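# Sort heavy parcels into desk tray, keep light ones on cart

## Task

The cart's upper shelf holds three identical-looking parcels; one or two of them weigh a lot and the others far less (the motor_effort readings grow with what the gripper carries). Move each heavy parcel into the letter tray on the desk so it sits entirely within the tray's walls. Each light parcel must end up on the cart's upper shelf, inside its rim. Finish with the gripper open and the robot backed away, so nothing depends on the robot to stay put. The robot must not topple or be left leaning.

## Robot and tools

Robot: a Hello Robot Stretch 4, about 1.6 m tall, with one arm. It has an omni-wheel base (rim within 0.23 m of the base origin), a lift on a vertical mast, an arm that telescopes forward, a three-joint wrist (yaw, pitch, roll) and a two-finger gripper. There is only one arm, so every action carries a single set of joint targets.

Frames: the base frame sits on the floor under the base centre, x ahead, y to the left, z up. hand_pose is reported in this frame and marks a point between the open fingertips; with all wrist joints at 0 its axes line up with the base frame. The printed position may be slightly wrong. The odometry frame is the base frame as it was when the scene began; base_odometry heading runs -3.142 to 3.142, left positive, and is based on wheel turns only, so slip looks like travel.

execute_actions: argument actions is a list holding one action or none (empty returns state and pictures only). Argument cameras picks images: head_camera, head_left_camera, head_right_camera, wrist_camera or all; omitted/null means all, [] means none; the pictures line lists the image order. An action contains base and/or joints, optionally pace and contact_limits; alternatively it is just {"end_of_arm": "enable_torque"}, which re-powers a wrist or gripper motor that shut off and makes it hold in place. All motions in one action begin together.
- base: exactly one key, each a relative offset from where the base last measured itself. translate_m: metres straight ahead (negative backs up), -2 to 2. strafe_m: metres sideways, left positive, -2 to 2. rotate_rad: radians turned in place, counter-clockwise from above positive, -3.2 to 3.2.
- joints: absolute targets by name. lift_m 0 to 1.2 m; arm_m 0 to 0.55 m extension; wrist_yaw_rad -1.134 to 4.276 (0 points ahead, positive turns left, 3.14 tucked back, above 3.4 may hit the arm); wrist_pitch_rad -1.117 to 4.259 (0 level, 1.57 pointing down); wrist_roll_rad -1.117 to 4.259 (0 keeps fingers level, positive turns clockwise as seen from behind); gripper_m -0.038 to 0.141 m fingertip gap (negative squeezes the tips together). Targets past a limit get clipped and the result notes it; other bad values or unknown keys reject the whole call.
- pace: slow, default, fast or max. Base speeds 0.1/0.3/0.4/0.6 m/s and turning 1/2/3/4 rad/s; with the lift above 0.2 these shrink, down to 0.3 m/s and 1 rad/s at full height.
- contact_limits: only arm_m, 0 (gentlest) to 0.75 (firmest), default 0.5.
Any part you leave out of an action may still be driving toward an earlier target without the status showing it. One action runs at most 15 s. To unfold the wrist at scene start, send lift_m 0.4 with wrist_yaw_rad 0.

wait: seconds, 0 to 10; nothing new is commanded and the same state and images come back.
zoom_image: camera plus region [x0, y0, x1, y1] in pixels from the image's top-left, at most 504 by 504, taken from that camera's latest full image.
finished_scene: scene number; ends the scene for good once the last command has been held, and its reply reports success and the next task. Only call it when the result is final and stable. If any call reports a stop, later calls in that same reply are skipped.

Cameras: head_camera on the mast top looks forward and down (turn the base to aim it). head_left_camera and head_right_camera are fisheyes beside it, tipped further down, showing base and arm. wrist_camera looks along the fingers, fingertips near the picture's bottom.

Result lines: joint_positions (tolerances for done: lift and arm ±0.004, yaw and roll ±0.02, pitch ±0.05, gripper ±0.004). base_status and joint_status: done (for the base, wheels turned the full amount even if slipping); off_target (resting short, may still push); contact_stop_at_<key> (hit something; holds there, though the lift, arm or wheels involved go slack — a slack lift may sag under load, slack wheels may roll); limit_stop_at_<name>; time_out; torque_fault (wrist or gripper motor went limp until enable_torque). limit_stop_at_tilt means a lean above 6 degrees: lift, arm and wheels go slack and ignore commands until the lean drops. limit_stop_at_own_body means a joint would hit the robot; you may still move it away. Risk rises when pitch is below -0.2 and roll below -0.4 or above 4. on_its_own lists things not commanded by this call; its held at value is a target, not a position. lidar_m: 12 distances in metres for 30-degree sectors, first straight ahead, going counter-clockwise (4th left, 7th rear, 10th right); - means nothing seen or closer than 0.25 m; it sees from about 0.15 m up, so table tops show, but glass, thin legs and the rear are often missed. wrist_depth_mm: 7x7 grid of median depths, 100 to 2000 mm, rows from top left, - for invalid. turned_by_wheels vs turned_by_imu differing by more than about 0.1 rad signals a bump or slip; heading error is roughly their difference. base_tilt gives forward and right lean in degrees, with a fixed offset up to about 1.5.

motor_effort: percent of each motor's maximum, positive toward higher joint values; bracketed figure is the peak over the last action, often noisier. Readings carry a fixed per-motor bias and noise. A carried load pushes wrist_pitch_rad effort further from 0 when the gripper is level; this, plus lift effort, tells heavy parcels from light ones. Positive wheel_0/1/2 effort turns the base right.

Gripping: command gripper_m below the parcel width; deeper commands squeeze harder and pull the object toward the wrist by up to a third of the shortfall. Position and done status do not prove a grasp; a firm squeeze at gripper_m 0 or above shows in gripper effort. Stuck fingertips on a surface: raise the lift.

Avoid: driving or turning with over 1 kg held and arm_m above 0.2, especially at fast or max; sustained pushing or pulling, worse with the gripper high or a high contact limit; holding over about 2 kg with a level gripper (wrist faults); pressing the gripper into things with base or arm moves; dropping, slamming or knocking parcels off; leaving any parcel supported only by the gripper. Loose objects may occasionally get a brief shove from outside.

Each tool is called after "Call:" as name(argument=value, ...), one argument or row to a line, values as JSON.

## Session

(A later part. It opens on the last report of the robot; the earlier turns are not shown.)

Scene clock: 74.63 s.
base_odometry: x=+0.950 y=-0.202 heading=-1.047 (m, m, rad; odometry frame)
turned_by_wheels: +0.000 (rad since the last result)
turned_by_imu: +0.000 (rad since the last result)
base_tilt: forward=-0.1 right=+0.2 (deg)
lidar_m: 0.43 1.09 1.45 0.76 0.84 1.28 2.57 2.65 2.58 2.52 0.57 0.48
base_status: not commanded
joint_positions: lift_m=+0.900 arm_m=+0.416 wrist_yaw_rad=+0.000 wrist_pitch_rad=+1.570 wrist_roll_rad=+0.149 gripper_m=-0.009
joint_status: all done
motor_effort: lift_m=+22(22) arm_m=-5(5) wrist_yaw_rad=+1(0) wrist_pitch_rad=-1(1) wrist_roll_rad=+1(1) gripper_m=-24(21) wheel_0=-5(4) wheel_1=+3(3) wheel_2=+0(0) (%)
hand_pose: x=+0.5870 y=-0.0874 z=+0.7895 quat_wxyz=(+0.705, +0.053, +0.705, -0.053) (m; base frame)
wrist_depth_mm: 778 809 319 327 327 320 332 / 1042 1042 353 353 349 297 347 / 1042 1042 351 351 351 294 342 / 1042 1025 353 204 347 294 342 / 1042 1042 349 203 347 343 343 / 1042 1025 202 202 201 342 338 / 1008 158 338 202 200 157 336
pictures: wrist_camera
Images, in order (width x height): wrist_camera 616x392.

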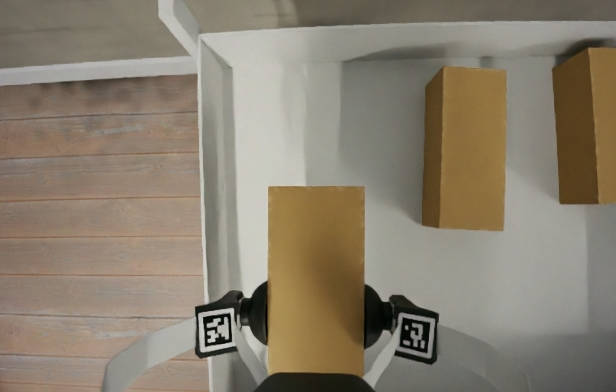

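Call:
execute_actions(
  actions=[
    {"joints":{"lift_m":1.0,"wrist_pitch_rad":0.6}},
  ],
  cameras=[],
)

Call:
execute_actions(
  actions=[
    {"joints":{"wrist_pitch_rad":1.57}},
  ],
  cameras=[],
)

Call:
execute_actions(
  actions=[
    {"joints":{"lift_m":0.824}},
  ],
  cameras=[],
)

Call:
execute_actions(
  actions=[
    {"joints":{"gripper_m":0.08}},
  ],
  cameras=[],
)

Call:
execute_actions(
  actions=[
    {"joints":{"lift_m":0.95}},
  ],
  cameras=[],
)

Call:
execute_actions(
  actions=[
    {"base":{"strafe_m":-0.135},"joints":{"arm_m":0.49,"wrist_pitch_rad":1.57}},
  ],
  cameras=["wrist_camera"],
)

Scene clock: 82.30 s.
base_odometry: x=+0.950 y=-0.202 heading=-1.047 (m, m, rad; odometry frame)
turned_by_wheels: +0.000 (rad since the last result)
turned_by_imu: +0.001 (rad since the last result)
base_tilt: forward=+0.0 right=+0.4 (deg)
lidar_m: 0.41 1.12 1.43 0.75 0.84 1.29 2.61 2.65 2.60 2.55 0.62 0.45
base_status: not commanded
joint_positions: lift_m=+1.000 arm_m=+0.416 wrist_yaw_rad=+0.000 wrist_pitch_rad=+0.603 wrist_roll_rad=+0.149 gripper_m=-0.009
joint_status: all done
motor_effort: lift_m=+22(22) arm_m=-5(5) wrist_yaw_rad=+1(0) wrist_pitch_rad=-11(17) wrist_roll_rad=+2(2) gripper_m=-22(20) wheel_0=-4(4) wheel_1=+3(3) wheel_2=+0(0) (%)
hand_pose: x=+0.8243 y=-0.0874 z=+1.0143 quat_wxyz=(+0.952, +0.071, +0.296, -0.022) (m; base frame)
wrist_depth_mm: 345 345 343 334 330 325 322 / 377 373 370 366 357 353 347 / 415 410 404 397 392 384 379 / 459 449 442 205 427 424 413 / 521 508 496 202 469 466 459 / 585 569 202 202 201 521 517 / 676 392 627 200 199 158 585
pictures: none
No camera images: the call's "cameras" was empty. Leave "cameras" out to get every camera's image.

Scene clock: 83.40 s.
base_odometry: x=+0.950 y=-0.202 heading=-1.047 (m, m, rad; odometry frame)
turned_by_wheels: +0.000 (rad since the last result)
turned_by_imu: +0.000 (rad since the last result)
base_tilt: forward=-0.2 right=+0.2 (deg)
lidar_m: 0.42 1.09 1.43 0.76 0.81 1.29 2.57 2.65 2.54 2.55 0.60 0.46
base_status: not commanded
joint_positions: lift_m=+1.000 arm_m=+0.416 wrist_yaw_rad=+0.000 wrist_pitch_rad=+1.570 wrist_roll_rad=+0.150 gripper_m=-0.009
joint_status: all done
motor_effort: lift_m=+22(22) arm_m=-5(5) wrist_yaw_rad=+1(2) wrist_pitch_rad=+0(5) wrist_roll_rad=+2(1) gripper_m=-20(23) wheel_0=-4(5) wheel_1=+3(3) wheel_2=+0(0) (%)
hand_pose: x=+0.5871 y=-0.0874 z=+0.8895 quat_wxyz=(+0.706, +0.053, +0.705, -0.053) (m; base frame)
wrist_depth_mm: 788 798 809 820 820 842 831 / 1060 1078 991 455 452 433 433 / 1138 1160 1078 455 449 439 392 / 1160 1138 1118 204 404 442 392 / 1138 1160 1118 202 442 442 442 / 1118 1118 202 202 201 442 439 / 1118 158 397 200 201 157 421
pictures: none
No camera images: the call's "cameras" was empty. Leave "cameras" out to get every camera's image.

Scene clock: 85.20 s.
base_odometry: x=+0.950 y=-0.202 heading=-1.047 (m, m, rad; odometry frame)
turned_by_wheels: +0.000 (rad since the last result)
turned_by_imu: +0.000 (rad since the last result)
base_tilt: forward=+0.0 right=+0.4 (deg)
lidar_m: 0.42 1.09 1.43 0.74 0.85 1.26 2.57 2.66 2.56 2.56 0.58 0.46
base_status: not commanded
joint_positions: lift_m=+0.824 arm_m=+0.416 wrist_yaw_rad=+0.000 wrist_pitch_rad=+1.570 wrist_roll_rad=+0.150 gripper_m=-0.009
joint_status: all done
motor_effort: lift_m=+18(20) arm_m=-5(5) wrist_yaw_rad=+0(2) wrist_pitch_rad=+0(0) wrist_roll_rad=+2(2) gripper_m=-22(22) wheel_0=-4(4) wheel_1=+3(3) wheel_2=+0(0) (%)
hand_pose: x=+0.5870 y=-0.0874 z=+0.7139 quat_wxyz=(+0.705, +0.053, +0.705, -0.053) (m; base frame)
wrist_depth_mm: 778 778 272 276 274 252 220 / 960 991 277 277 274 220 220 / 976 976 276 272 274 219 218 / 960 946 274 203 272 218 217 / 946 946 274 202 270 267 267 / 946 946 202 202 201 267 266 / 960 158 242 201 200 157 266
pictures: none
No camera images: the call's "cameras" was empty. Leave "cameras" out to get every camera's image.

Scene clock: 86.87 s.
base_odometry: x=+0.950 y=-0.202 heading=-1.047 (m, m, rad; odometry frame)
turned_by_wheels: +0.000 (rad since the last result)
turned_by_imu: +0.000 (rad since the last result)
base_tilt: forward=-0.1 right=+0.3 (deg)
lidar_m: 0.41 1.11 1.43 0.76 0.82 1.28 2.62 2.59 2.58 2.54 0.56 0.44
base_status: not commanded
joint_positions: lift_m=+0.824 arm_m=+0.416 wrist_yaw_rad=+0.000 wrist_pitch_rad=+1.570 wrist_roll_rad=+0.150 gripper_m=+0.080
joint_status: all done
motor_effort: lift_m=+18(18) arm_m=-5(5) wrist_yaw_rad=+1(1) wrist_pitch_rad=-2(2) wrist_roll_rad=+2(2) gripper_m=+1(20) wheel_0=-4(4) wheel_1=+3(3) wheel_2=+0(0) (%)
hand_pose: x=+0.5870 y=-0.0874 z=+0.7139 quat_wxyz=(+0.705, +0.053, +0.705, -0.053) (m; base frame)
wrist_depth_mm: 788 778 272 278 277 252 221 / 976 976 278 276 276 221 220 / 960 976 277 274 273 220 220 / 976 960 274 221 273 219 219 / 960 946 273 220 271 268 267 / 946 946 216 219 216 270 268 / 976 946 271 186 268 265 266
pictures: none
No camera images: the call's "cameras" was empty. Leave "cameras" out to get every camera's image.

Scene clock: 88.43 s.
base_odometry: x=+0.950 y=-0.202 heading=-1.047 (m, m, rad; odometry frame)
turned_by_wheels: +0.000 (rad since the last result)
turned_by_imu: +0.000 (rad since the last result)
base_tilt: forward=+0.0 right=+0.2 (deg)
lidar_m: 0.43 1.10 1.41 0.77 0.80 1.30 2.61 2.64 2.58 2.54 0.59 0.43
base_status: not commanded
joint_positions: lift_m=+0.950 arm_m=+0.416 wrist_yaw_rad=+0.000 wrist_pitch_rad=+1.570 wrist_roll_rad=+0.150 gripper_m=+0.080
joint_status: all done
motor_effort: lift_m=+22(22) arm_m=-5(5) wrist_yaw_rad=+0(0) wrist_pitch_rad=-1(1) wrist_roll_rad=+2(1) gripper_m=-1(2) wheel_0=-4(4) wheel_1=+2(3) wheel_2=+0(0) (%)
hand_pose: x=+0.5870 y=-0.0874 z=+0.8395 quat_wxyz=(+0.705, +0.053, +0.705, -0.053) (m; base frame)
wrist_depth_mm: 788 798 778 820 831 788 798 / 1078 1078 407 402 384 392 357 / 1098 1078 404 402 399 397 353 / 1060 1078 402 399 397 392 384 / 1078 1098 1078 345 397 394 394 / 1078 1060 217 345 216 389 389 / 1098 1042 394 276 392 392 387
pictures: none
No camera images: the call's "cameras" was empty. Leave "cameras" out to get every camera's image.

Scene clock: 90.10 s.
base_odometry: x=+0.834 y=-0.269 heading=-1.047 (m, m, rad; odometry frame)
turned_by_wheels: +0.000 (rad since the last result)
turned_by_imu: +0.000 (rad since the last result)
base_tilt: forward=-0.2 right=+0.2 (deg)
lidar_m: 0.38 0.46 1.58 0.90 0.99 1.46 2.53 2.68 2.45 2.42 1.30 0.43
base_status: done
joint_positions: lift_m=+0.950 arm_m=+0.489 wrist_yaw_rad=+0.000 wrist_pitch_rad=+1.570 wrist_roll_rad=+0.150 gripper_m=+0.080
joint_status: all done
motor_effort: lift_m=+22(21) arm_m=+5(6) wrist_yaw_rad=-1(1) wrist_pitch_rad=-1(2) wrist_roll_rad=+1(2) gripper_m=+0(3) wheel_0=+2(10) wheel_1=-3(16) wheel_2=+0(1) (%)
hand_pose: x=+0.6602 y=-0.0874 z=+0.8395 quat_wxyz=(+0.705, +0.053, +0.705, -0.053) (m; base frame)
wrist_depth_mm: 603 615 627 634 634 661 668 / 866 891 917 917 931 931 931 / 1098 1118 1060 1078 1060 1060 1060 / 1060 404 402 347 394 379 1060 / 1098 407 402 347 399 343 1042 / 1060 368 218 394 216 392 364 / 1078 359 382 276 394 389 366
pictures: wrist_camera
Images, in order (width x height): wrist_camera 616x392.

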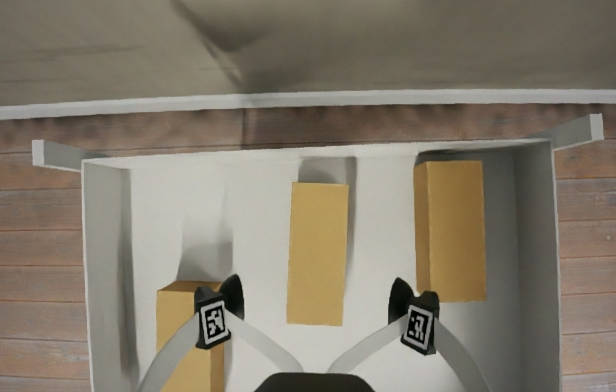

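Call:
execute_actions(
  actions=[
    {"joints":{"lift_m":0.822}},
  ],
  cameras=[],
)

Call:
execute_actions(
  actions=[
    {"joints":{"gripper_m":-0.01}},
  ],
  cameras=[],
)

Call:
execute_actions(
  actions=[
    {"joints":{"lift_m":1.0,"arm_m":0.42}},
  ],
  cameras=[],
)

Call:
execute_actions(
  actions=[
    {"joints":{"wrist_pitch_rad":0.6}},
  ],
  cameras=["wrist_camera"],
)

Scene clock: 94.23 s.
base_odometry: x=+0.834 y=-0.269 heading=-1.047 (m, m, rad; odometry frame)
turned_by_wheels: +0.000 (rad since the last result)
turned_by_imu: +0.001 (rad since the last result)
base_tilt: forward=+0.0 right=+0.2 (deg)
lidar_m: 0.43 0.46 1.56 0.88 0.97 1.47 2.59 2.64 2.48 2.42 1.32 0.44
base_status: not commanded
joint_positions: lift_m=+0.822 arm_m=+0.489 wrist_yaw_rad=+0.000 wrist_pitch_rad=+1.570 wrist_roll_rad=+0.150 gripper_m=+0.080
joint_status: all done
motor_effort: lift_m=+17(21) arm_m=+5(5) wrist_yaw_rad=+0(0) wrist_pitch_rad=-1(1) wrist_roll_rad=+2(2) gripper_m=-1(3) wheel_0=+1(1) wheel_1=-3(3) wheel_2=+0(0) (%)
hand_pose: x=+0.6602 y=-0.0874 z=+0.7119 quat_wxyz=(+0.705, +0.053, +0.705, -0.053) (m; base frame)
wrist_depth_mm: 603 621 621 634 634 654 654 / 842 866 878 891 904 842 831 / 270 274 266 273 271 229 216 / 276 274 274 220 268 227 216 / 274 273 272 218 267 229 215 / 273 271 218 217 216 229 214 / 273 220 271 186 266 215 238
pictures: none
No camera images: the call's "cameras" was empty. Leave "cameras" out to get every camera's image.

Scene clock: 95.90 s.
base_odometry: x=+0.834 y=-0.269 heading=-1.047 (m, m, rad; odometry frame)
turned_by_wheels: +0.000 (rad since the last result)
turned_by_imu: +0.000 (rad since the last result)
base_tilt: forward=-0.1 right=+0.3 (deg)
lidar_m: 0.39 0.45 1.56 0.90 0.98 1.45 2.58 2.64 2.48 2.41 1.30 0.45
base_status: not commanded
joint_positions: lift_m=+0.822 arm_m=+0.489 wrist_yaw_rad=+0.000 wrist_pitch_rad=+1.570 wrist_roll_rad=+0.150 gripper_m=-0.009
joint_status: all done
motor_effort: lift_m=+18(18) arm_m=+5(5) wrist_yaw_rad=+1(2) wrist_pitch_rad=-2(3) wrist_roll_rad=+2(2) gripper_m=-22(25) wheel_0=+2(1) wheel_1=-3(3) wheel_2=+0(0) (%)
hand_pose: x=+0.6602 y=-0.0874 z=+0.7118 quat_wxyz=(+0.705, +0.053, +0.705, -0.053) (m; base frame)
wrist_depth_mm: 615 634 621 634 627 654 661 / 854 891 878 891 866 866 842 / 271 273 270 273 268 231 216 / 274 273 272 204 268 228 215 / 273 272 271 204 267 229 213 / 271 271 202 202 200 229 213 / 271 158 268 200 200 157 238
pictures: none
No camera images: the call's "cameras" was empty. Leave "cameras" out to get every camera's image.

Scene clock: 97.73 s.
base_odometry: x=+0.834 y=-0.269 heading=-1.047 (m, m, rad; odometry frame)
turned_by_wheels: +0.000 (rad since the last result)
turned_by_imu: +0.000 (rad since the last result)
base_tilt: forward=-0.1 right=+0.1 (deg)
lidar_m: 0.43 0.47 1.55 0.90 0.98 1.46 2.57 2.65 2.47 2.40 1.31 0.45
base_status: not commanded
joint_positions: lift_m=+1.000 arm_m=+0.421 wrist_yaw_rad=+0.000 wrist_pitch_rad=+1.570 wrist_roll_rad=+0.150 gripper_m=-0.009
joint_status: all done
motor_effort: lift_m=+24(25) arm_m=-5(6) wrist_yaw_rad=+0(1) wrist_pitch_rad=-4(4) wrist_roll_rad=+2(2) gripper_m=-25(23) wheel_0=+2(1) wheel_1=-3(3) wheel_2=+0(0) (%)
hand_pose: x=+0.5919 y=-0.0874 z=+0.8894 quat_wxyz=(+0.705, +0.053, +0.705, -0.053) (m; base frame)
wrist_depth_mm: 750 759 778 768 778 798 798 / 991 991 946 946 976 452 1118 / 1138 452 455 449 449 449 1118 / 1138 449 452 204 397 427 1098 / 1138 452 413 202 449 442 1098 / 1118 449 202 202 202 439 1098 / 1118 158 430 201 200 157 1098
pictures: none
No camera images: the call's "cameras" was empty. Leave "cameras" out to get every camera's image.

Scene clock: 98.83 s.
base_odometry: x=+0.834 y=-0.269 heading=-1.047 (m, m, rad; odometry frame)
turned_by_wheels: +0.000 (rad since the last result)
turned_by_imu: +0.000 (rad since the last result)
base_tilt: forward=-0.1 right=+0.3 (deg)
lidar_m: 0.40 0.45 1.58 0.88 0.98 1.49 2.56 2.62 2.44 2.42 1.32 0.46
base_status: not commanded
joint_positions: lift_m=+1.000 arm_m=+0.421 wrist_yaw_rad=+0.000 wrist_pitch_rad=+0.606 wrist_roll_rad=+0.150 gripper_m=-0.009
joint_status: all done
motor_effort: lift_m=+23(23) arm_m=-5(5) wrist_yaw_rad=-1(2) wrist_pitch_rad=-20(22) wrist_roll_rad=+2(2) gripper_m=-25(26) wheel_0=+2(2) wheel_1=-3(3) wheel_2=+0(0) (%)
hand_pose: x=+0.8289 y=-0.0874 z=+1.0136 quat_wxyz=(+0.952, +0.071, +0.298, -0.022) (m; base frame)
wrist_depth_mm: 330 325 322 317 314 309 306 / 355 351 347 345 342 332 330 / 394 387 382 377 368 364 357 / 442 427 421 205 404 402 397 / 488 480 473 204 449 442 439 / 564 535 202 202 199 500 496 / 647 373 597 200 200 158 554
pictures: wrist_camera
Images, in order (width x height): wrist_camera 616x392.

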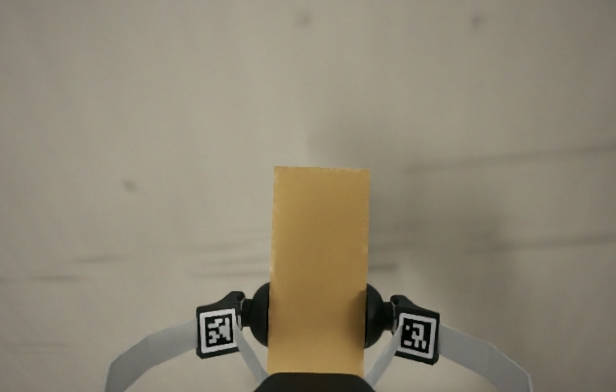

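Call:
execute_actions(
  actions=[
    {"joints":{"wrist_pitch_rad":1.57,"arm_m":0.0,"lift_m":1.1,"wrist_roll_rad":0}},
  ],
  cameras=[],
)

Call:
execute_actions(
  actions=[
    {"base":{"rotate_rad":-2.3}},
  ],
)

Scene clock: 103.37 s.
base_odometry: x=+0.834 y=-0.269 heading=-1.047 (m, m, rad; odometry frame)
turned_by_wheels: +0.000 (rad since the last result)
turned_by_imu: +0.001 (rad since the last result)
base_tilt: forward=-0.2 right=+0.3 (deg)
lidar_m: 0.42 0.46 1.58 0.91 0.98 1.46 2.57 2.66 2.46 2.40 1.31 0.44
base_status: not commanded
joint_positions: lift_m=+1.100 arm_m=+0.001 wrist_yaw_rad=+0.000 wrist_pitch_rad=+1.571 wrist_roll_rad=+0.000 gripper_m=-0.009
joint_status: all done
motor_effort: lift_m=+23(24) arm_m=-6(5) wrist_yaw_rad=+2(1) wrist_pitch_rad=-3(14) wrist_roll_rad=-1(0) gripper_m=-24(21) wheel_0=+1(2) wheel_1=-3(3) wheel_2=+0(0) (%)
hand_pose: x=+0.1719 y=-0.0874 z=+0.9894 quat_wxyz=(+0.707, +0.000, +0.707, +0.000) (m; base frame)
wrist_depth_mm: 1255 1255 564 554 559 891 1205 / 1255 1255 820 831 820 1205 1229 / 1308 1281 1229 1255 1255 1205 1229 / 1255 1229 1255 204 1205 1229 1182 / 1229 1229 1205 204 1205 1229 1182 / 1229 1281 202 202 200 1205 1205 / 1229 158 1229 200 200 157 1205
pictures: none
No camera images: the call's "cameras" was empty. Leave "cameras" out to get every camera's image.

Scene clock: 106.43 s.
base_odometry: x=+0.834 y=-0.269 heading=+2.937 (m, m, rad; odometry frame)
turned_by_wheels: -2.299 (rad since the last result)
turned_by_imu: -2.260 (rad since the last result)
base_tilt: forward=+0.0 right=+0.3 (deg)
lidar_m: 2.55 2.40 1.61 0.47 0.43 0.44 1.32 0.92 0.92 1.22 2.71 2.52
base_status: done
joint_positions: lift_m=+1.100 arm_m=+0.001 wrist_yaw_rad=+0.000 wrist_pitch_rad=+1.570 wrist_roll_rad=+0.000 gripper_m=-0.009
joint_status: not commanded
motor_effort: lift_m=+22(23) arm_m=-6(6) wrist_yaw_rad=+2(2) wrist_pitch_rad=-4(4) wrist_roll_rad=-1(0) gripper_m=-23(25) wheel_0=+5(10) wheel_1=+3(10) wheel_2=+3(9) (%)
hand_pose: x=+0.1720 y=-0.0874 z=+0.9895 quat_wxyz=(+0.707, +0.000, +0.707, +0.000) (m; base frame)
wrist_depth_mm: 1281 1281 1255 1255 1255 1255 1229 / 1281 1255 1229 1255 1229 1205 1229 / 1229 1255 1229 1229 1205 1255 1205 / 1205 1255 1229 204 1229 1205 1205 / 1229 1255 1255 203 1205 1205 1205 / 1255 1229 201 202 202 1182 1182 / 820 158 1229 200 200 157 1182
pictures: head_camera, head_left_camera, head_right_camera, wrist_camera
Images, in order (width x height): head_camera 420x560, head_left_camera 420x672, head_right_camera 420x672, wrist_camera 616x392.

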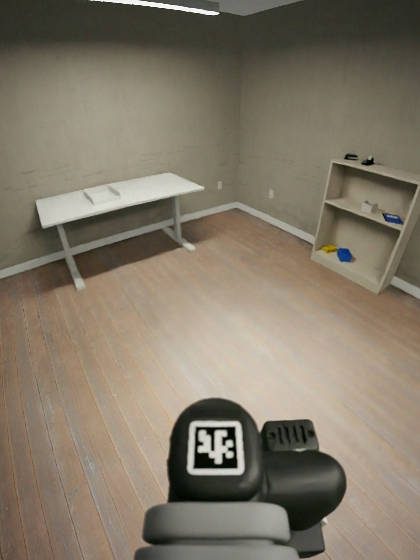

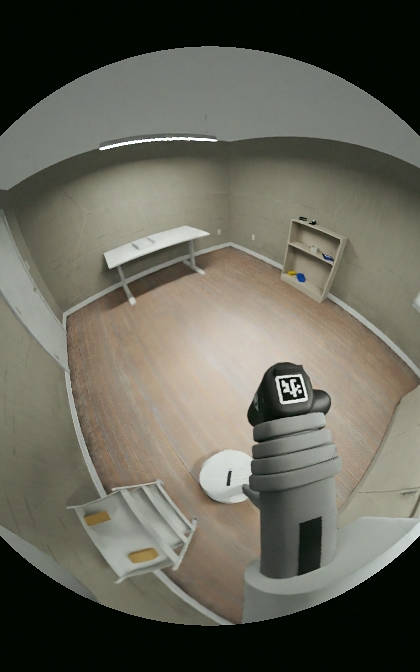

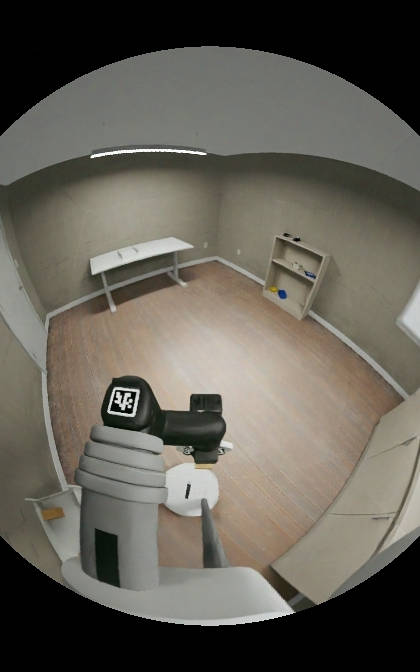

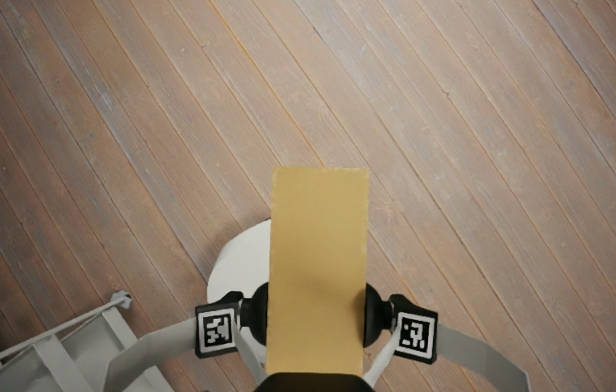

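Call:
execute_actions(
  actions=[
    {"base":{"translate_m":0.5}},
  ],
  cameras=[],
)

Call:
execute_actions(
  actions=[
    {"base":{"rotate_rad":0.68}},
  ],
  cameras=[],
)

Call:
execute_actions(
  actions=[
    {"base":{"translate_m":1.0}},
  ],
  cameras=["head_camera"],
)

Scene clock: 112.97 s.
base_odometry: x=+0.344 y=-0.168 heading=+2.937 (m, m, rad; odometry frame)
turned_by_wheels: +0.000 (rad since the last result)
turned_by_imu: -0.001 (rad since the last result)
base_tilt: forward=-0.1 right=+0.2 (deg)
lidar_m: 2.11 1.98 2.04 1.37 1.06 0.75 0.93 1.31 1.35 1.74 2.17 2.17
base_status: done
joint_positions: lift_m=+1.100 arm_m=+0.001 wrist_yaw_rad=+0.000 wrist_pitch_rad=+1.570 wrist_roll_rad=+0.000 gripper_m=-0.009
joint_status: not commanded
motor_effort: lift_m=+22(22) arm_m=-5(6) wrist_yaw_rad=+1(2) wrist_pitch_rad=-2(4) wrist_roll_rad=-1(1) gripper_m=-23(27) wheel_0=+3(7) wheel_1=+2(10) wheel_2=-1(14) (%)
hand_pose: x=+0.1720 y=-0.0874 z=+0.9895 quat_wxyz=(+0.707, +0.000, +0.707, +0.000) (m; base frame)
wrist_depth_mm: 1308 1281 1229 1255 1205 1229 1229 / 1229 1281 1229 1205 1229 1255 1229 / 1255 1255 1229 1255 1229 1229 1255 / 1281 1255 1229 205 1229 1205 1205 / 1229 1205 1229 203 1229 1182 1182 / 1255 1229 202 202 201 1229 1205 / 1229 158 1229 201 200 158 1205
pictures: none
No camera images: the call's "cameras" was empty. Leave "cameras" out to get every camera's image.

Scene clock: 114.70 s.
base_odometry: x=+0.344 y=-0.168 heading=-2.667 (m, m, rad; odometry frame)
turned_by_wheels: +0.679 (rad since the last result)
turned_by_imu: +0.667 (rad since the last result)
base_tilt: forward=+0.0 right=+0.4 (deg)
lidar_m: 1.97 1.76 1.33 0.73 0.74 1.96 1.31 1.40 2.50 2.16 2.29 2.02
base_status: done
joint_positions: lift_m=+1.100 arm_m=+0.001 wrist_yaw_rad=+0.000 wrist_pitch_rad=+1.570 wrist_roll_rad=+0.000 gripper_m=-0.009
joint_status: not commanded
motor_effort: lift_m=+22(22) arm_m=-5(5) wrist_yaw_rad=+0(0) wrist_pitch_rad=-3(2) wrist_roll_rad=-1(1) gripper_m=-21(20) wheel_0=-7(11) wheel_1=-5(7) wheel_2=-4(10) (%)
hand_pose: x=+0.1720 y=-0.0874 z=+0.9895 quat_wxyz=(+0.707, +0.000, +0.707, +0.000) (m; base frame)
wrist_depth_mm: 1255 1255 1255 1229 1255 1229 1255 / 1255 1229 1229 1229 1229 1255 1205 / 1255 1229 1281 1255 1229 1229 1205 / 1255 1255 1229 204 1205 1205 1182 / 1255 1229 1255 204 1205 1205 1205 / 1229 1205 202 202 201 1205 1182 / 1229 158 1229 201 200 157 1205
pictures: none
No camera images: the call's "cameras" was empty. Leave "cameras" out to get every camera's image.

Scene clock: 119.53 s.
base_odometry: x=-0.545 y=-0.625 heading=-2.667 (m, m, rad; odometry frame)
turned_by_wheels: +0.000 (rad since the last result)
turned_by_imu: -0.003 (rad since the last result)
base_tilt: forward=+0.0 right=+0.3 (deg)
lidar_m: 0.97 1.65 1.27 1.22 1.28 1.33 2.32 2.50 2.30 2.17 1.30 1.02
base_status: done
joint_positions: lift_m=+1.100 arm_m=+0.001 wrist_yaw_rad=+0.000 wrist_pitch_rad=+1.570 wrist_roll_rad=+0.000 gripper_m=-0.009
joint_status: not commanded
motor_effort: lift_m=+22(22) arm_m=-5(5) wrist_yaw_rad=+1(0) wrist_pitch_rad=-2(3) wrist_roll_rad=-1(1) gripper_m=-22(24) wheel_0=+5(7) wheel_1=+4(8) wheel_2=-3(12) (%)
hand_pose: x=+0.1720 y=-0.0874 z=+0.9895 quat_wxyz=(+0.707, +0.000, +0.707, +0.000) (m; base frame)
wrist_depth_mm: 1229 1281 1281 1205 1205 1229 1255 / 1255 1281 1281 1281 1229 1229 1205 / 1281 1229 1229 1205 1182 1205 1160 / 1281 1229 1205 205 1205 1182 1229 / 1229 1255 1255 204 1205 1182 1205 / 1205 1229 202 202 200 1182 1229 / 1205 158 1205 201 200 158 1205
pictures: head_camera
Images, in order (width x height): head_camera 420x560.

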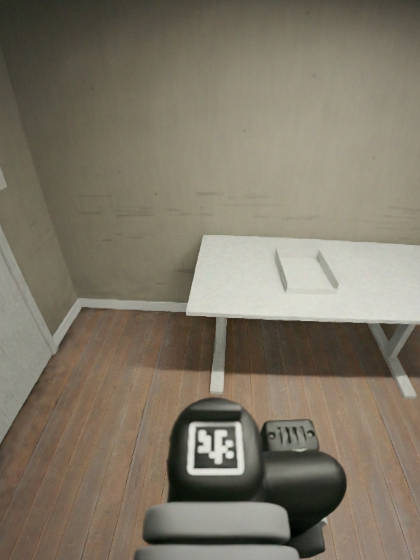

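Call:
execute_actions(
  actions=[
    {"base":{"strafe_m":-0.3}},
  ],
  cameras=[],
)

Call:
execute_actions(
  actions=[
    {"base":{"translate_m":0.55},"joints":{"arm_m":0.4}},
  ],
  cameras=["wrist_camera","head_right_camera"],
)

Scene clock: 123.87 s.
base_odometry: x=-0.682 y=-0.358 heading=-2.667 (m, m, rad; odometry frame)
turned_by_wheels: +0.000 (rad since the last result)
turned_by_imu: +0.000 (rad since the last result)
base_tilt: forward=-0.1 right=+0.2 (deg)
lidar_m: 0.94 1.02 1.57 1.52 1.56 1.49 2.34 2.52 1.95 1.87 1.28 1.00
base_status: done
joint_positions: lift_m=+1.100 arm_m=+0.001 wrist_yaw_rad=+0.000 wrist_pitch_rad=+1.570 wrist_roll_rad=+0.000 gripper_m=-0.009
joint_status: not commanded
motor_effort: lift_m=+22(22) arm_m=-5(5) wrist_yaw_rad=+0(0) wrist_pitch_rad=-4(2) wrist_roll_rad=-1(1) gripper_m=-22(23) wheel_0=+5(15) wheel_1=-2(11) wheel_2=+0(0) (%)
hand_pose: x=+0.1719 y=-0.0874 z=+0.9895 quat_wxyz=(+0.707, +0.000, +0.707, +0.000) (m; base frame)
wrist_depth_mm: 1255 1281 1229 1229 1229 1255 1229 / 1255 1255 1255 1255 1229 1229 1205 / 1281 1229 1229 1205 1229 1229 1205 / 1255 1281 1229 205 1229 1205 1182 / 1255 1255 1229 204 1205 1229 1182 / 1229 1229 201 202 200 1205 1182 / 1229 158 1229 201 200 157 1182
pictures: none
No camera images: the call's "cameras" was empty. Leave "cameras" out to get every camera's image.

Scene clock: 127.17 s.
base_odometry: x=-1.171 y=-0.610 heading=-2.666 (m, m, rad; odometry frame)
turned_by_wheels: +0.001 (rad since the last result)
turned_by_imu: -0.001 (rad since the last result)
base_tilt: forward=-0.1 right=+0.2 (deg)
lidar_m: 0.40 0.46 1.52 1.46 1.61 1.95 2.90 3.02 2.00 2.06 0.59 0.43
base_status: done
joint_positions: lift_m=+1.100 arm_m=+0.399 wrist_yaw_rad=+0.000 wrist_pitch_rad=+1.570 wrist_roll_rad=+0.000 gripper_m=-0.009
joint_status: all done
motor_effort: lift_m=+22(22) arm_m=+4(4) wrist_yaw_rad=+1(3) wrist_pitch_rad=-3(6) wrist_roll_rad=+0(0) gripper_m=-22(20) wheel_0=+5(15) wheel_1=+5(7) wheel_2=-1(14) (%)
hand_pose: x=+0.5703 y=-0.0874 z=+0.9895 quat_wxyz=(+0.707, +0.000, +0.707, +0.000) (m; base frame)
wrist_depth_mm: 512 504 504 500 496 492 492 / 508 504 496 496 496 488 488 / 508 500 496 488 488 492 488 / 500 500 492 205 488 484 484 / 496 496 492 204 492 488 480 / 496 496 202 202 200 484 480 / 1205 158 976 201 200 158 480
pictures: head_right_camera, wrist_camera
Images, in order (width x height): head_right_camera 420x672, wrist_camera 616x392.

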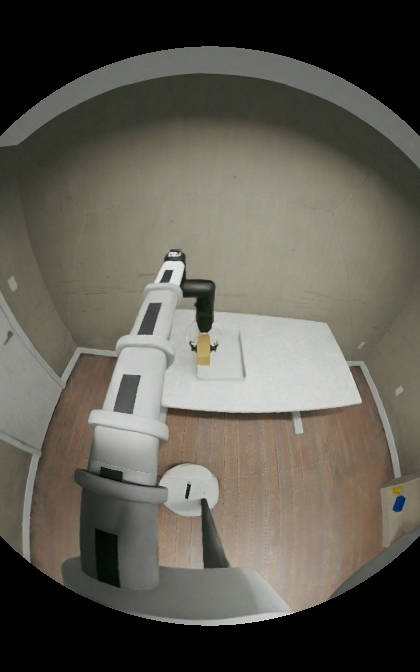

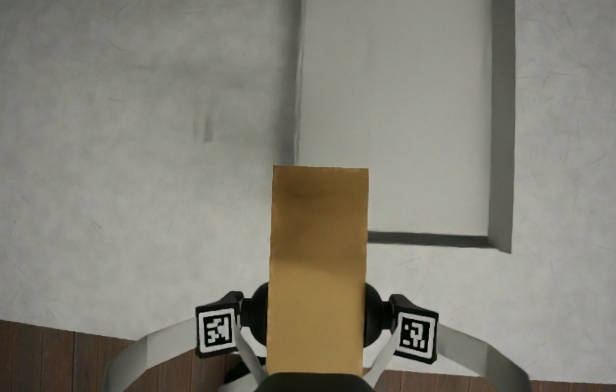

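Call:
execute_actions(
  actions=[
    {"base":{"strafe_m":-0.07},"joints":{"arm_m":0.55}},
  ],
  cameras=[],
)

Call:
execute_actions(
  actions=[
    {"joints":{"lift_m":0.93}},
  ],
  cameras=["wrist_camera"],
)

Scene clock: 131.97 s.
base_odometry: x=-1.203 y=-0.548 heading=-2.666 (m, m, rad; odometry frame)
turned_by_wheels: +0.000 (rad since the last result)
turned_by_imu: +0.000 (rad since the last result)
base_tilt: forward=-0.1 right=+0.4 (deg)
lidar_m: 0.41 0.45 0.64 1.53 1.65 1.97 2.89 2.93 1.91 2.07 0.57 0.42
base_status: done
joint_positions: lift_m=+1.100 arm_m=+0.547 wrist_yaw_rad=+0.000 wrist_pitch_rad=+1.570 wrist_roll_rad=+0.000 gripper_m=-0.009
joint_status: all done
joint sent to its limit — the command would take arm_m past its upper limit, so that joint was sent only as far as its limit.
motor_effort: lift_m=+22(22) arm_m=+5(5) wrist_yaw_rad=+0(3) wrist_pitch_rad=-4(4) wrist_roll_rad=-1(0) gripper_m=-23(25) wheel_0=+2(11) wheel_1=-5(14) wheel_2=+0(2) (%)
hand_pose: x=+0.7179 y=-0.0874 z=+0.9895 quat_wxyz=(+0.707, +0.000, +0.707, +0.000) (m; base frame)
wrist_depth_mm: 504 504 508 496 492 488 488 / 504 500 496 500 492 488 492 / 504 500 496 496 492 484 488 / 504 496 496 205 484 480 488 / 500 500 496 203 488 484 480 / 500 492 202 202 201 484 480 / 492 158 480 200 200 158 480
pictures: none
No camera images: the call's "cameras" was empty. Leave "cameras" out to get every camera's image.

Scene clock: 133.77 s.
base_odometry: x=-1.203 y=-0.548 heading=-2.666 (m, m, rad; odometry frame)
turned_by_wheels: +0.000 (rad since the last result)
turned_by_imu: +0.000 (rad since the last result)
base_tilt: forward=+0.0 right=+0.2 (deg)
lidar_m: 0.41 0.43 0.63 1.52 1.68 1.96 2.90 2.91 1.88 2.07 0.57 0.42
base_status: not commanded
joint_positions: lift_m=+0.930 arm_m=+0.547 wrist_yaw_rad=+0.000 wrist_pitch_rad=+1.570 wrist_roll_rad=+0.000 gripper_m=-0.009
joint_status: all done
motor_effort: lift_m=+19(21) arm_m=+5(5) wrist_yaw_rad=-1(1) wrist_pitch_rad=-3(1) wrist_roll_rad=+0(0) gripper_m=-23(21) wheel_0=+2(2) wheel_1=-5(4) wheel_2=+0(0) (%)
hand_pose: x=+0.7179 y=-0.0874 z=+0.8198 quat_wxyz=(+0.707, +0.000, +0.707, +0.000) (m; base frame)
wrist_depth_mm: 334 329 319 315 309 297 296 / 329 327 320 319 319 320 294 / 327 327 320 320 317 319 291 / 329 324 320 205 317 317 291 / 327 324 319 204 314 312 312 / 327 322 201 202 201 312 314 / 324 158 271 200 200 157 312
pictures: wrist_camera
Images, in order (width x height): wrist_camera 616x392.

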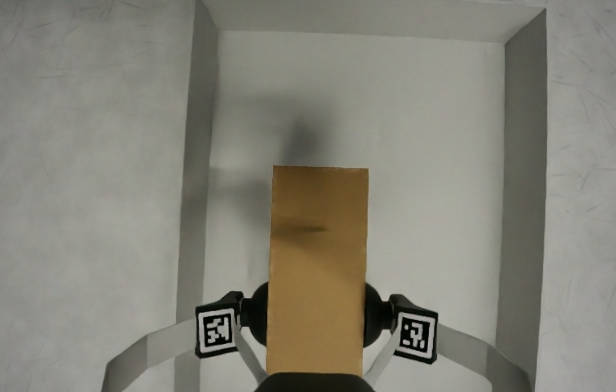

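Call:
execute_actions(
  actions=[
    {"joints":{"lift_m":0.888}},
  ],
  cameras=[],
)

Call:
execute_actions(
  actions=[
    {"joints":{"gripper_m":0.075}},
  ],
  cameras=[],
)

Call:
execute_actions(
  actions=[
    {"joints":{"lift_m":1.05}},
  ],
  cameras=["wrist_camera"],
)

Call:
execute_actions(
  actions=[
    {"base":{"translate_m":-0.55},"joints":{"arm_m":0}},
  ],
  cameras=[],
)

Call:
execute_actions(
  actions=[
    {"base":{"rotate_rad":1.6}},
  ],
  cameras=["head_camera"],
)

Scene clock: 138.97 s.
base_odometry: x=-1.203 y=-0.548 heading=-2.666 (m, m, rad; odometry frame)
turned_by_wheels: +0.000 (rad since the last result)
turned_by_imu: +0.001 (rad since the last result)
base_tilt: forward=-0.1 right=+0.4 (deg)
lidar_m: 0.41 0.42 0.66 1.54 1.68 1.97 2.88 2.95 1.91 2.11 0.56 0.42
base_status: not commanded
joint_positions: lift_m=+0.888 arm_m=+0.547 wrist_yaw_rad=+0.000 wrist_pitch_rad=+1.570 wrist_roll_rad=+0.000 gripper_m=-0.009
joint_status: all done
motor_effort: lift_m=+19(18) arm_m=+5(5) wrist_yaw_rad=+0(0) wrist_pitch_rad=-3(2) wrist_roll_rad=+0(0) gripper_m=-22(22) wheel_0=+2(2) wheel_1=-5(5) wheel_2=+0(0) (%)
hand_pose: x=+0.7179 y=-0.0874 z=+0.7778 quat_wxyz=(+0.707, +0.000, +0.707, +0.000) (m; base frame)
wrist_depth_mm: 289 285 279 279 278 276 254 / 285 285 281 278 276 273 254 / 286 282 278 278 276 273 253 / 283 282 278 204 274 272 250 / 282 281 277 204 274 271 247 / 281 279 202 202 201 270 242 / 279 157 271 200 200 157 237
pictures: none
No camera images: the call's "cameras" was empty. Leave "cameras" out to get every camera's image.

Scene clock: 140.57 s.
base_odometry: x=-1.203 y=-0.548 heading=-2.666 (m, m, rad; odometry frame)
turned_by_wheels: +0.000 (rad since the last result)
turned_by_imu: +0.000 (rad since the last result)
base_tilt: forward=-0.2 right=+0.4 (deg)
lidar_m: 0.40 0.41 0.63 1.53 1.67 1.98 2.89 2.93 1.90 2.05 0.57 0.45
base_status: not commanded
joint_positions: lift_m=+0.888 arm_m=+0.547 wrist_yaw_rad=+0.000 wrist_pitch_rad=+1.570 wrist_roll_rad=+0.000 gripper_m=+0.075
joint_status: all done
motor_effort: lift_m=+19(19) arm_m=+5(5) wrist_yaw_rad=+0(1) wrist_pitch_rad=-3(3) wrist_roll_rad=-1(0) gripper_m=-5(22) wheel_0=+2(2) wheel_1=-5(5) wheel_2=+0(0) (%)
hand_pose: x=+0.7178 y=-0.0874 z=+0.7778 quat_wxyz=(+0.707, +0.000, +0.707, +0.000) (m; base frame)
wrist_depth_mm: 289 286 283 281 281 277 254 / 287 286 281 279 277 277 253 / 287 285 279 279 277 276 252 / 285 283 278 224 276 273 250 / 285 282 279 224 274 272 247 / 283 281 212 223 220 270 242 / 282 279 274 189 272 270 238
pictures: none
No camera images: the call's "cameras" was empty. Leave "cameras" out to get every camera's image.

Scene clock: 142.33 s.
base_odometry: x=-1.203 y=-0.548 heading=-2.666 (m, m, rad; odometry frame)
turned_by_wheels: +0.000 (rad since the last result)
turned_by_imu: +0.000 (rad since the last result)
base_tilt: forward=+0.0 right=+0.3 (deg)
lidar_m: 0.40 0.45 0.65 1.55 1.67 1.98 2.92 2.94 1.92 2.06 0.59 0.43
base_status: not commanded
joint_positions: lift_m=+1.050 arm_m=+0.547 wrist_yaw_rad=+0.000 wrist_pitch_rad=+1.570 wrist_roll_rad=+0.000 gripper_m=+0.075
joint_status: all done
motor_effort: lift_m=+22(25) arm_m=+5(5) wrist_yaw_rad=+2(3) wrist_pitch_rad=-3(3) wrist_roll_rad=-1(1) gripper_m=-1(1) wheel_0=+2(2) wheel_1=-4(5) wheel_2=+0(0) (%)
hand_pose: x=+0.7179 y=-0.0874 z=+0.9395 quat_wxyz=(+0.707, +0.000, +0.707, +0.000) (m; base frame)
wrist_depth_mm: 459 452 449 449 445 442 445 / 452 452 449 445 436 436 439 / 452 449 449 442 442 436 439 / 449 445 449 436 442 436 436 / 449 445 442 382 439 436 430 / 452 442 213 436 220 433 433 / 442 445 439 287 430 433 430
pictures: wrist_camera
Images, in order (width x height): wrist_camera 616x392.

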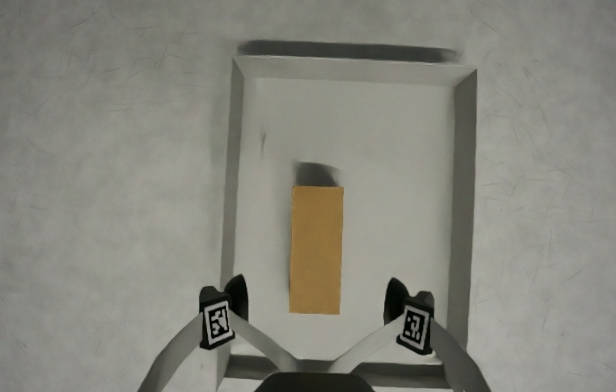

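Scene clock: 145.63 s.
base_odometry: x=-0.714 y=-0.296 heading=-2.667 (m, m, rad; odometry frame)
turned_by_wheels: -0.001 (rad since the last result)
turned_by_imu: +0.002 (rad since the last result)
base_tilt: forward=+0.0 right=+0.2 (deg)
lidar_m: 0.95 1.02 1.63 1.59 1.57 1.56 2.33 2.56 1.84 1.81 1.29 0.98
base_status: done
joint_positions: lift_m=+1.050 arm_m=+0.001 wrist_yaw_rad=+0.000 wrist_pitch_rad=+1.570 wrist_roll_rad=+0.000 gripper_m=+0.075
joint_status: all done
motor_effort: lift_m=+21(22) arm_m=-5(6) wrist_yaw_rad=+1(0) wrist_pitch_rad=-2(4) wrist_roll_rad=+0(0) gripper_m=-3(4) wheel_0=-6(8) wheel_1=-4(7) wheel_2=+0(14) (%)
hand_pose: x=+0.1720 y=-0.0874 z=+0.9396 quat_wxyz=(+0.707, +0.000, +0.707, +0.000) (m; base frame)
wrist_depth_mm: 1229 1229 1205 1182 1182 1205 1205 / 1205 1182 1205 1182 1182 1160 1182 / 1205 1205 1160 1205 1160 1138 1160 / 1205 1182 1182 1182 1160 1182 1160 / 1182 1205 1160 960 1160 1160 1138 / 1160 1138 213 960 219 1160 1160 / 1182 1160 1160 424 1138 1138 1118
pictures: none
No camera images: the call's "cameras" was empty. Leave "cameras" out to get every camera's image.

Scene clock: 148.03 s.
base_odometry: x=-0.714 y=-0.296 heading=-1.068 (m, m, rad; odometry frame)
turned_by_wheels: +1.599 (rad since the last result)
turned_by_imu: +1.572 (rad since the last result)
base_tilt: forward=+0.0 right=+0.3 (deg)
lidar_m: 1.59 1.54 1.60 2.31 2.48 1.86 1.81 1.27 1.01 0.95 1.04 1.62
base_status: done
joint_positions: lift_m=+1.050 arm_m=+0.001 wrist_yaw_rad=+0.000 wrist_pitch_rad=+1.570 wrist_roll_rad=+0.000 gripper_m=+0.075
joint_status: not commanded
motor_effort: lift_m=+20(21) arm_m=-5(5) wrist_yaw_rad=-1(0) wrist_pitch_rad=-2(3) wrist_roll_rad=+0(1) gripper_m=-2(1) wheel_0=-4(7) wheel_1=-3(8) wheel_2=-3(10) (%)
hand_pose: x=+0.1720 y=-0.0874 z=+0.9397 quat_wxyz=(+0.707, +0.000, +0.707, +0.000) (m; base frame)
wrist_depth_mm: 1229 1182 1205 1182 1205 1160 1160 / 1205 1205 1229 1205 1182 1205 1138 / 1205 1182 1160 1182 1182 1160 1160 / 1160 1160 1205 1160 1160 1160 1160 / 1205 1182 1160 946 1138 1182 1182 / 1182 1182 213 946 219 1138 1160 / 1160 1182 1182 427 1160 1138 1118
pictures: head_camera
Images, in order (width x height): head_camera 420x560.

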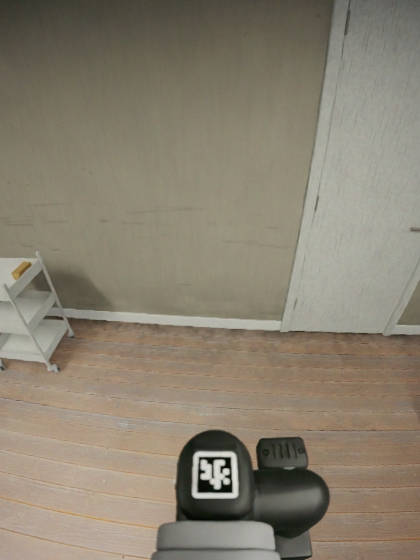

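Call:
execute_actions(
  actions=[
    {"base":{"strafe_m":1.24}},
  ],
  cameras=[],
)

Call:
execute_actions(
  actions=[
    {"base":{"translate_m":0.7},"joints":{"arm_m":0.45}},
  ],
  cameras=["wrist_camera","head_right_camera"],
)

Scene clock: 156.23 s.
base_odometry: x=+0.372 y=+0.301 heading=-1.068 (m, m, rad; odometry frame)
turned_by_wheels: +0.000 (rad since the last result)
turned_by_imu: +0.004 (rad since the last result)
base_tilt: forward=-0.1 right=+0.3 (deg)
lidar_m: 1.10 1.79 1.11 1.07 1.17 2.08 1.82 1.89 2.26 2.22 2.26 1.74
base_status: done
joint_positions: lift_m=+1.050 arm_m=+0.001 wrist_yaw_rad=+0.000 wrist_pitch_rad=+1.570 wrist_roll_rad=+0.000 gripper_m=+0.075
joint_status: not commanded
motor_effort: lift_m=+20(20) arm_m=-5(5) wrist_yaw_rad=+2(1) wrist_pitch_rad=-3(2) wrist_roll_rad=+0(0) gripper_m=-3(2) wheel_0=-5(10) wheel_1=+1(12) wheel_2=+0(3) (%)
hand_pose: x=+0.1720 y=-0.0874 z=+0.9397 quat_wxyz=(+0.707, +0.000, +0.707, +0.000) (m; base frame)
wrist_depth_mm: 1205 1229 1229 1205 1182 1182 1160 / 1205 1182 1182 1160 1205 1160 1160 / 1205 1205 1182 1182 1160 1160 1182 / 1205 1182 1182 1160 1182 1160 1160 / 1182 1182 1182 931 1160 1182 1160 / 1205 1182 212 960 220 1160 1138 / 1205 1182 1138 424 1138 1138 1182
pictures: none
No camera images: the call's "cameras" was empty. Leave "cameras" out to get every camera's image.

Scene clock: 160.07 s.
base_odometry: x=+0.710 y=-0.312 heading=-1.067 (m, m, rad; odometry frame)
turned_by_wheels: +0.000 (rad since the last result)
turned_by_imu: -0.002 (rad since the last result)
base_tilt: forward=+0.0 right=+0.3 (deg)
lidar_m: 0.42 0.47 1.58 1.03 1.08 1.67 2.52 2.64 2.36 2.30 1.37 0.46
base_status: done
joint_positions: lift_m=+1.050 arm_m=+0.449 wrist_yaw_rad=+0.000 wrist_pitch_rad=+1.570 wrist_roll_rad=+0.000 gripper_m=+0.075
joint_status: all done
motor_effort: lift_m=+20(20) arm_m=+5(7) wrist_yaw_rad=+0(1) wrist_pitch_rad=-2(1) wrist_roll_rad=-1(0) gripper_m=-4(1) wheel_0=+3(11) wheel_1=+4(9) wheel_2=-3(11) (%)
hand_pose: x=+0.6203 y=-0.0874 z=+0.9397 quat_wxyz=(+0.707, +0.000, +0.707, +0.000) (m; base frame)
wrist_depth_mm: 866 831 778 732 699 676 647 / 1118 1138 1138 1098 991 931 866 / 500 512 508 492 1160 1205 1138 / 500 508 504 449 1160 1160 1138 / 462 504 504 500 1138 1160 1160 / 492 504 213 500 219 1138 1138 / 484 488 492 320 1138 1160 1160
pictures: head_right_camera, wrist_camera
Images, in order (width x height): head_right_camera 420x672, wrist_camera 616x392.

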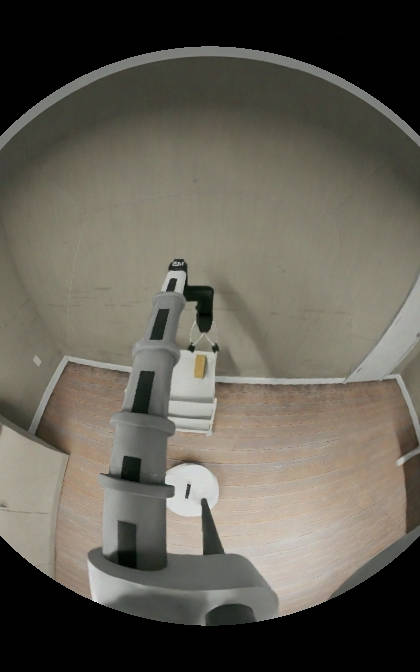

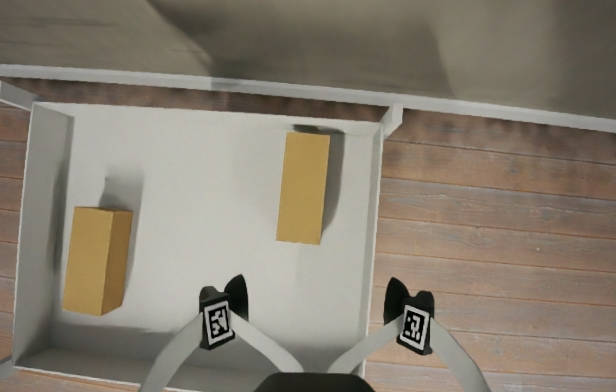

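Call:
execute_actions(
  actions=[
    {"base":{"strafe_m":0.01},"joints":{"arm_m":0.515,"wrist_roll_rad":0.1,"lift_m":0.93}},
  ],
  cameras=["wrist_camera"],
)

Scene clock: 163.07 s.
base_odometry: x=+0.718 y=-0.307 heading=-1.067 (m, m, rad; odometry frame)
turned_by_wheels: +0.000 (rad since the last result)
turned_by_imu: +0.001 (rad since the last result)
base_tilt: forward=-0.1 right=+0.3 (deg)
lidar_m: 0.42 0.45 1.59 1.02 1.10 1.65 2.53 2.65 2.35 2.25 1.36 0.46
base_status: done
joint_positions: lift_m=+0.930 arm_m=+0.514 wrist_yaw_rad=+0.000 wrist_pitch_rad=+1.570 wrist_roll_rad=+0.099 gripper_m=+0.075
joint_status: all done
motor_effort: lift_m=+17(17) arm_m=+5(4) wrist_yaw_rad=+1(1) wrist_pitch_rad=-1(2) wrist_roll_rad=+2(4) gripper_m=-3(2) wheel_0=-5(11) wheel_1=+4(9) wheel_2=+0(0) (%)
hand_pose: x=+0.6852 y=-0.0874 z=+0.8199 quat_wxyz=(+0.706, +0.035, +0.706, -0.035) (m; base frame)
wrist_depth_mm: 591 603 585 585 585 597 603 / 820 854 878 866 866 854 831 / 1078 1060 1060 1060 1042 1060 1060 / 384 384 384 325 382 1025 1060 / 382 384 379 327 379 1042 1008 / 373 382 211 324 220 1025 1008 / 330 377 379 265 368 1042 991
pictures: wrist_camera
Images, in order (width x height): wrist_camera 616x392.

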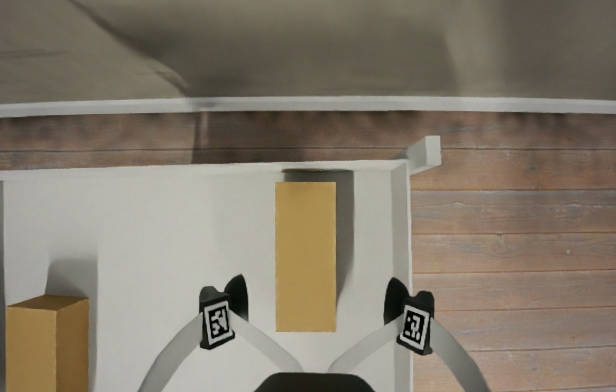

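Call:
execute_actions(
  actions=[
    {"base":{"strafe_m":0.012},"joints":{"gripper_m":0.07}},
  ],
  cameras=[],
)

Call:
execute_actions(
  actions=[
    {"joints":{"lift_m":0.822}},
  ],
  cameras=["wrist_camera"],
)

Call:
execute_actions(
  actions=[
    {"joints":{"gripper_m":-0.01}},
  ],
  cameras=[],
)

Call:
execute_actions(
  actions=[
    {"joints":{"lift_m":1.0,"arm_m":0.42}},
  ],
  cameras=[],
)

Call:
execute_actions(
  actions=[
    {"joints":{"wrist_pitch_rad":0.6}},
  ],
  cameras=["wrist_camera"],
)

Scene clock: 167.53 s.
base_odometry: x=+0.729 y=-0.301 heading=-1.068 (m, m, rad; odometry frame)
turned_by_wheels: +0.000 (rad since the last result)
turned_by_imu: +0.001 (rad since the last result)
base_tilt: forward=-0.1 right=+0.3 (deg)
lidar_m: 0.42 0.46 1.60 0.99 1.07 1.61 2.54 2.64 2.34 2.31 1.32 0.44
base_status: done
joint_positions: lift_m=+0.930 arm_m=+0.514 wrist_yaw_rad=+0.000 wrist_pitch_rad=+1.570 wrist_roll_rad=+0.099 gripper_m=+0.070
joint_status: all done
motor_effort: lift_m=+17(17) arm_m=+5(5) wrist_yaw_rad=+0(1) wrist_pitch_rad=-2(3) wrist_roll_rad=+2(2) gripper_m=+0(3) wheel_0=-4(12) wheel_1=+3(6) wheel_2=+0(1) (%)
hand_pose: x=+0.6852 y=-0.0874 z=+0.8199 quat_wxyz=(+0.706, +0.035, +0.706, -0.035) (m; base frame)
wrist_depth_mm: 597 603 585 591 591 597 603 / 854 854 878 878 866 842 831 / 1098 1060 1060 1060 1060 1060 1025 / 389 384 387 329 377 1025 1025 / 384 382 382 327 379 1025 1008 / 353 379 213 325 216 1025 1025 / 327 379 377 266 362 1025 1008
pictures: none
No camera images: the call's "cameras" was empty. Leave "cameras" out to get every camera's image.

Scene clock: 169.03 s.
base_odometry: x=+0.729 y=-0.301 heading=-1.068 (m, m, rad; odometry frame)
turned_by_wheels: +0.000 (rad since the last result)
turned_by_imu: +0.000 (rad since the last result)
base_tilt: forward=-0.1 right=+0.1 (deg)
lidar_m: 0.43 0.49 1.59 1.00 1.07 1.62 2.57 2.64 2.34 2.28 1.36 0.46
base_status: not commanded
joint_positions: lift_m=+0.822 arm_m=+0.514 wrist_yaw_rad=+0.000 wrist_pitch_rad=+1.570 wrist_roll_rad=+0.099 gripper_m=+0.070
joint_status: all done
motor_effort: lift_m=+17(18) arm_m=+5(5) wrist_yaw_rad=+2(0) wrist_pitch_rad=-4(0) wrist_roll_rad=+2(2) gripper_m=-3(4) wheel_0=-4(4) wheel_1=+3(3) wheel_2=+0(0) (%)
hand_pose: x=+0.6852 y=-0.0874 z=+0.7119 quat_wxyz=(+0.706, +0.035, +0.706, -0.035) (m; base frame)
wrist_depth_mm: 585 609 591 591 591 603 603 / 831 854 866 866 842 788 768 / 960 946 273 272 270 208 946 / 277 276 274 219 268 931 917 / 274 273 272 218 268 946 917 / 272 272 212 218 216 917 917 / 272 270 271 187 265 917 917
pictures: wrist_camera
Images, in order (width x height): wrist_camera 616x392.

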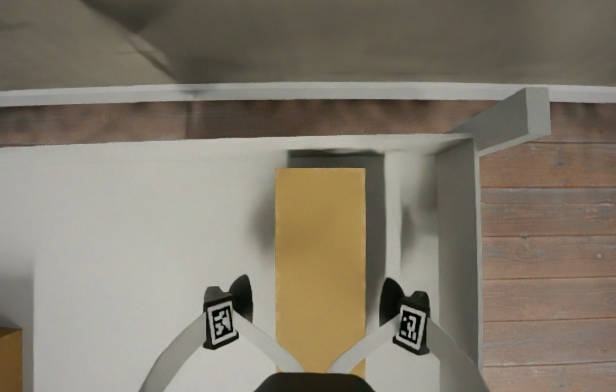

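Scene clock: 170.60 s.
base_odometry: x=+0.729 y=-0.301 heading=-1.068 (m, m, rad; odometry frame)
turned_by_wheels: +0.000 (rad since the last result)
turned_by_imu: +0.000 (rad since the last result)
base_tilt: forward=-0.1 right=+0.3 (deg)
lidar_m: 0.42 0.48 1.57 0.99 1.05 1.63 2.54 2.64 2.35 2.30 1.39 0.46
base_status: not commanded
joint_positions: lift_m=+0.822 arm_m=+0.514 wrist_yaw_rad=+0.000 wrist_pitch_rad=+1.570 wrist_roll_rad=+0.099 gripper_m=-0.009
joint_status: all done
motor_effort: lift_m=+17(17) arm_m=+5(5) wrist_yaw_rad=-2(1) wrist_pitch_rad=-3(2) wrist_roll_rad=+2(2) gripper_m=-20(21) wheel_0=-4(4) wheel_1=+3(3) wheel_2=+0(0) (%)
hand_pose: x=+0.6852 y=-0.0874 z=+0.7119 quat_wxyz=(+0.706, +0.035, +0.706, -0.035) (m; base frame)
wrist_depth_mm: 591 591 597 591 591 597 597 / 854 854 854 842 854 788 768 / 960 960 272 271 271 210 931 / 276 273 272 202 268 931 917 / 274 272 272 202 268 917 917 / 273 271 200 202 199 917 904 / 272 158 268 201 199 158 917
pictures: none
No camera images: the call's "cameras" was empty. Leave "cameras" out to get every camera's image.

Scene clock: 172.43 s.
base_odometry: x=+0.729 y=-0.301 heading=-1.068 (m, m, rad; odometry frame)
turned_by_wheels: +0.000 (rad since the last result)
turned_by_imu: +0.000 (rad since the last result)
base_tilt: forward=+0.0 right=+0.3 (deg)
lidar_m: 0.43 0.44 1.58 1.00 1.08 1.65 2.52 2.65 2.33 2.31 1.36 0.45
base_status: not commanded
joint_positions: lift_m=+1.000 arm_m=+0.421 wrist_yaw_rad=+0.000 wrist_pitch_rad=+1.570 wrist_roll_rad=+0.100 gripper_m=-0.009
joint_status: all done
motor_effort: lift_m=+22(23) arm_m=-6(5) wrist_yaw_rad=+0(2) wrist_pitch_rad=-4(3) wrist_roll_rad=+1(2) gripper_m=-20(21) wheel_0=-4(4) wheel_1=+3(3) wheel_2=+0(0) (%)
hand_pose: x=+0.5920 y=-0.0874 z=+0.8895 quat_wxyz=(+0.706, +0.035, +0.706, -0.035) (m; base frame)
wrist_depth_mm: 788 788 788 798 788 788 798 / 946 976 459 449 976 1098 1060 / 459 459 455 452 452 1098 1118 / 459 455 455 204 445 1098 1118 / 424 455 452 203 445 1098 1078 / 418 455 202 201 201 1078 1098 / 449 158 410 200 200 158 1078
pictures: none
No camera images: the call's "cameras" was empty. Leave "cameras" out to get every camera's image.

Scene clock: 173.53 s.
base_odometry: x=+0.729 y=-0.301 heading=-1.068 (m, m, rad; odometry frame)
turned_by_wheels: +0.000 (rad since the last result)
turned_by_imu: +0.000 (rad since the last result)
base_tilt: forward=-0.1 right=+0.3 (deg)
lidar_m: 0.43 0.47 1.56 1.00 1.08 1.64 2.55 2.66 2.36 2.30 1.32 0.46
base_status: not commanded
joint_positions: lift_m=+1.000 arm_m=+0.421 wrist_yaw_rad=+0.000 wrist_pitch_rad=+0.604 wrist_roll_rad=+0.100 gripper_m=-0.009
joint_status: all done
motor_effort: lift_m=+22(22) arm_m=-5(5) wrist_yaw_rad=+0(1) wrist_pitch_rad=-11(16) wrist_roll_rad=+2(1) gripper_m=-21(20) wheel_0=-4(4) wheel_1=+3(3) wheel_2=+0(0) (%)
hand_pose: x=+0.8293 y=-0.0874 z=+1.0142 quat_wxyz=(+0.954, +0.048, +0.297, -0.015) (m; base frame)
wrist_depth_mm: 334 336 330 324 320 315 312 / 364 362 357 351 347 340 338 / 402 394 389 382 375 368 364 / 445 433 424 204 407 404 402 / 500 488 477 203 452 452 445 / 564 549 202 201 201 500 496 / 654 158 597 200 200 158 559
pictures: wrist_camera
Images, in order (width x height): wrist_camera 616x392.

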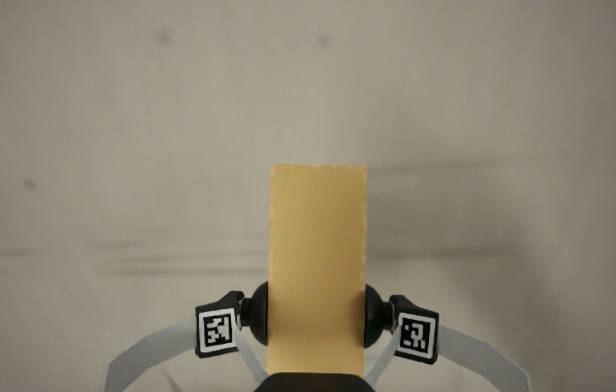

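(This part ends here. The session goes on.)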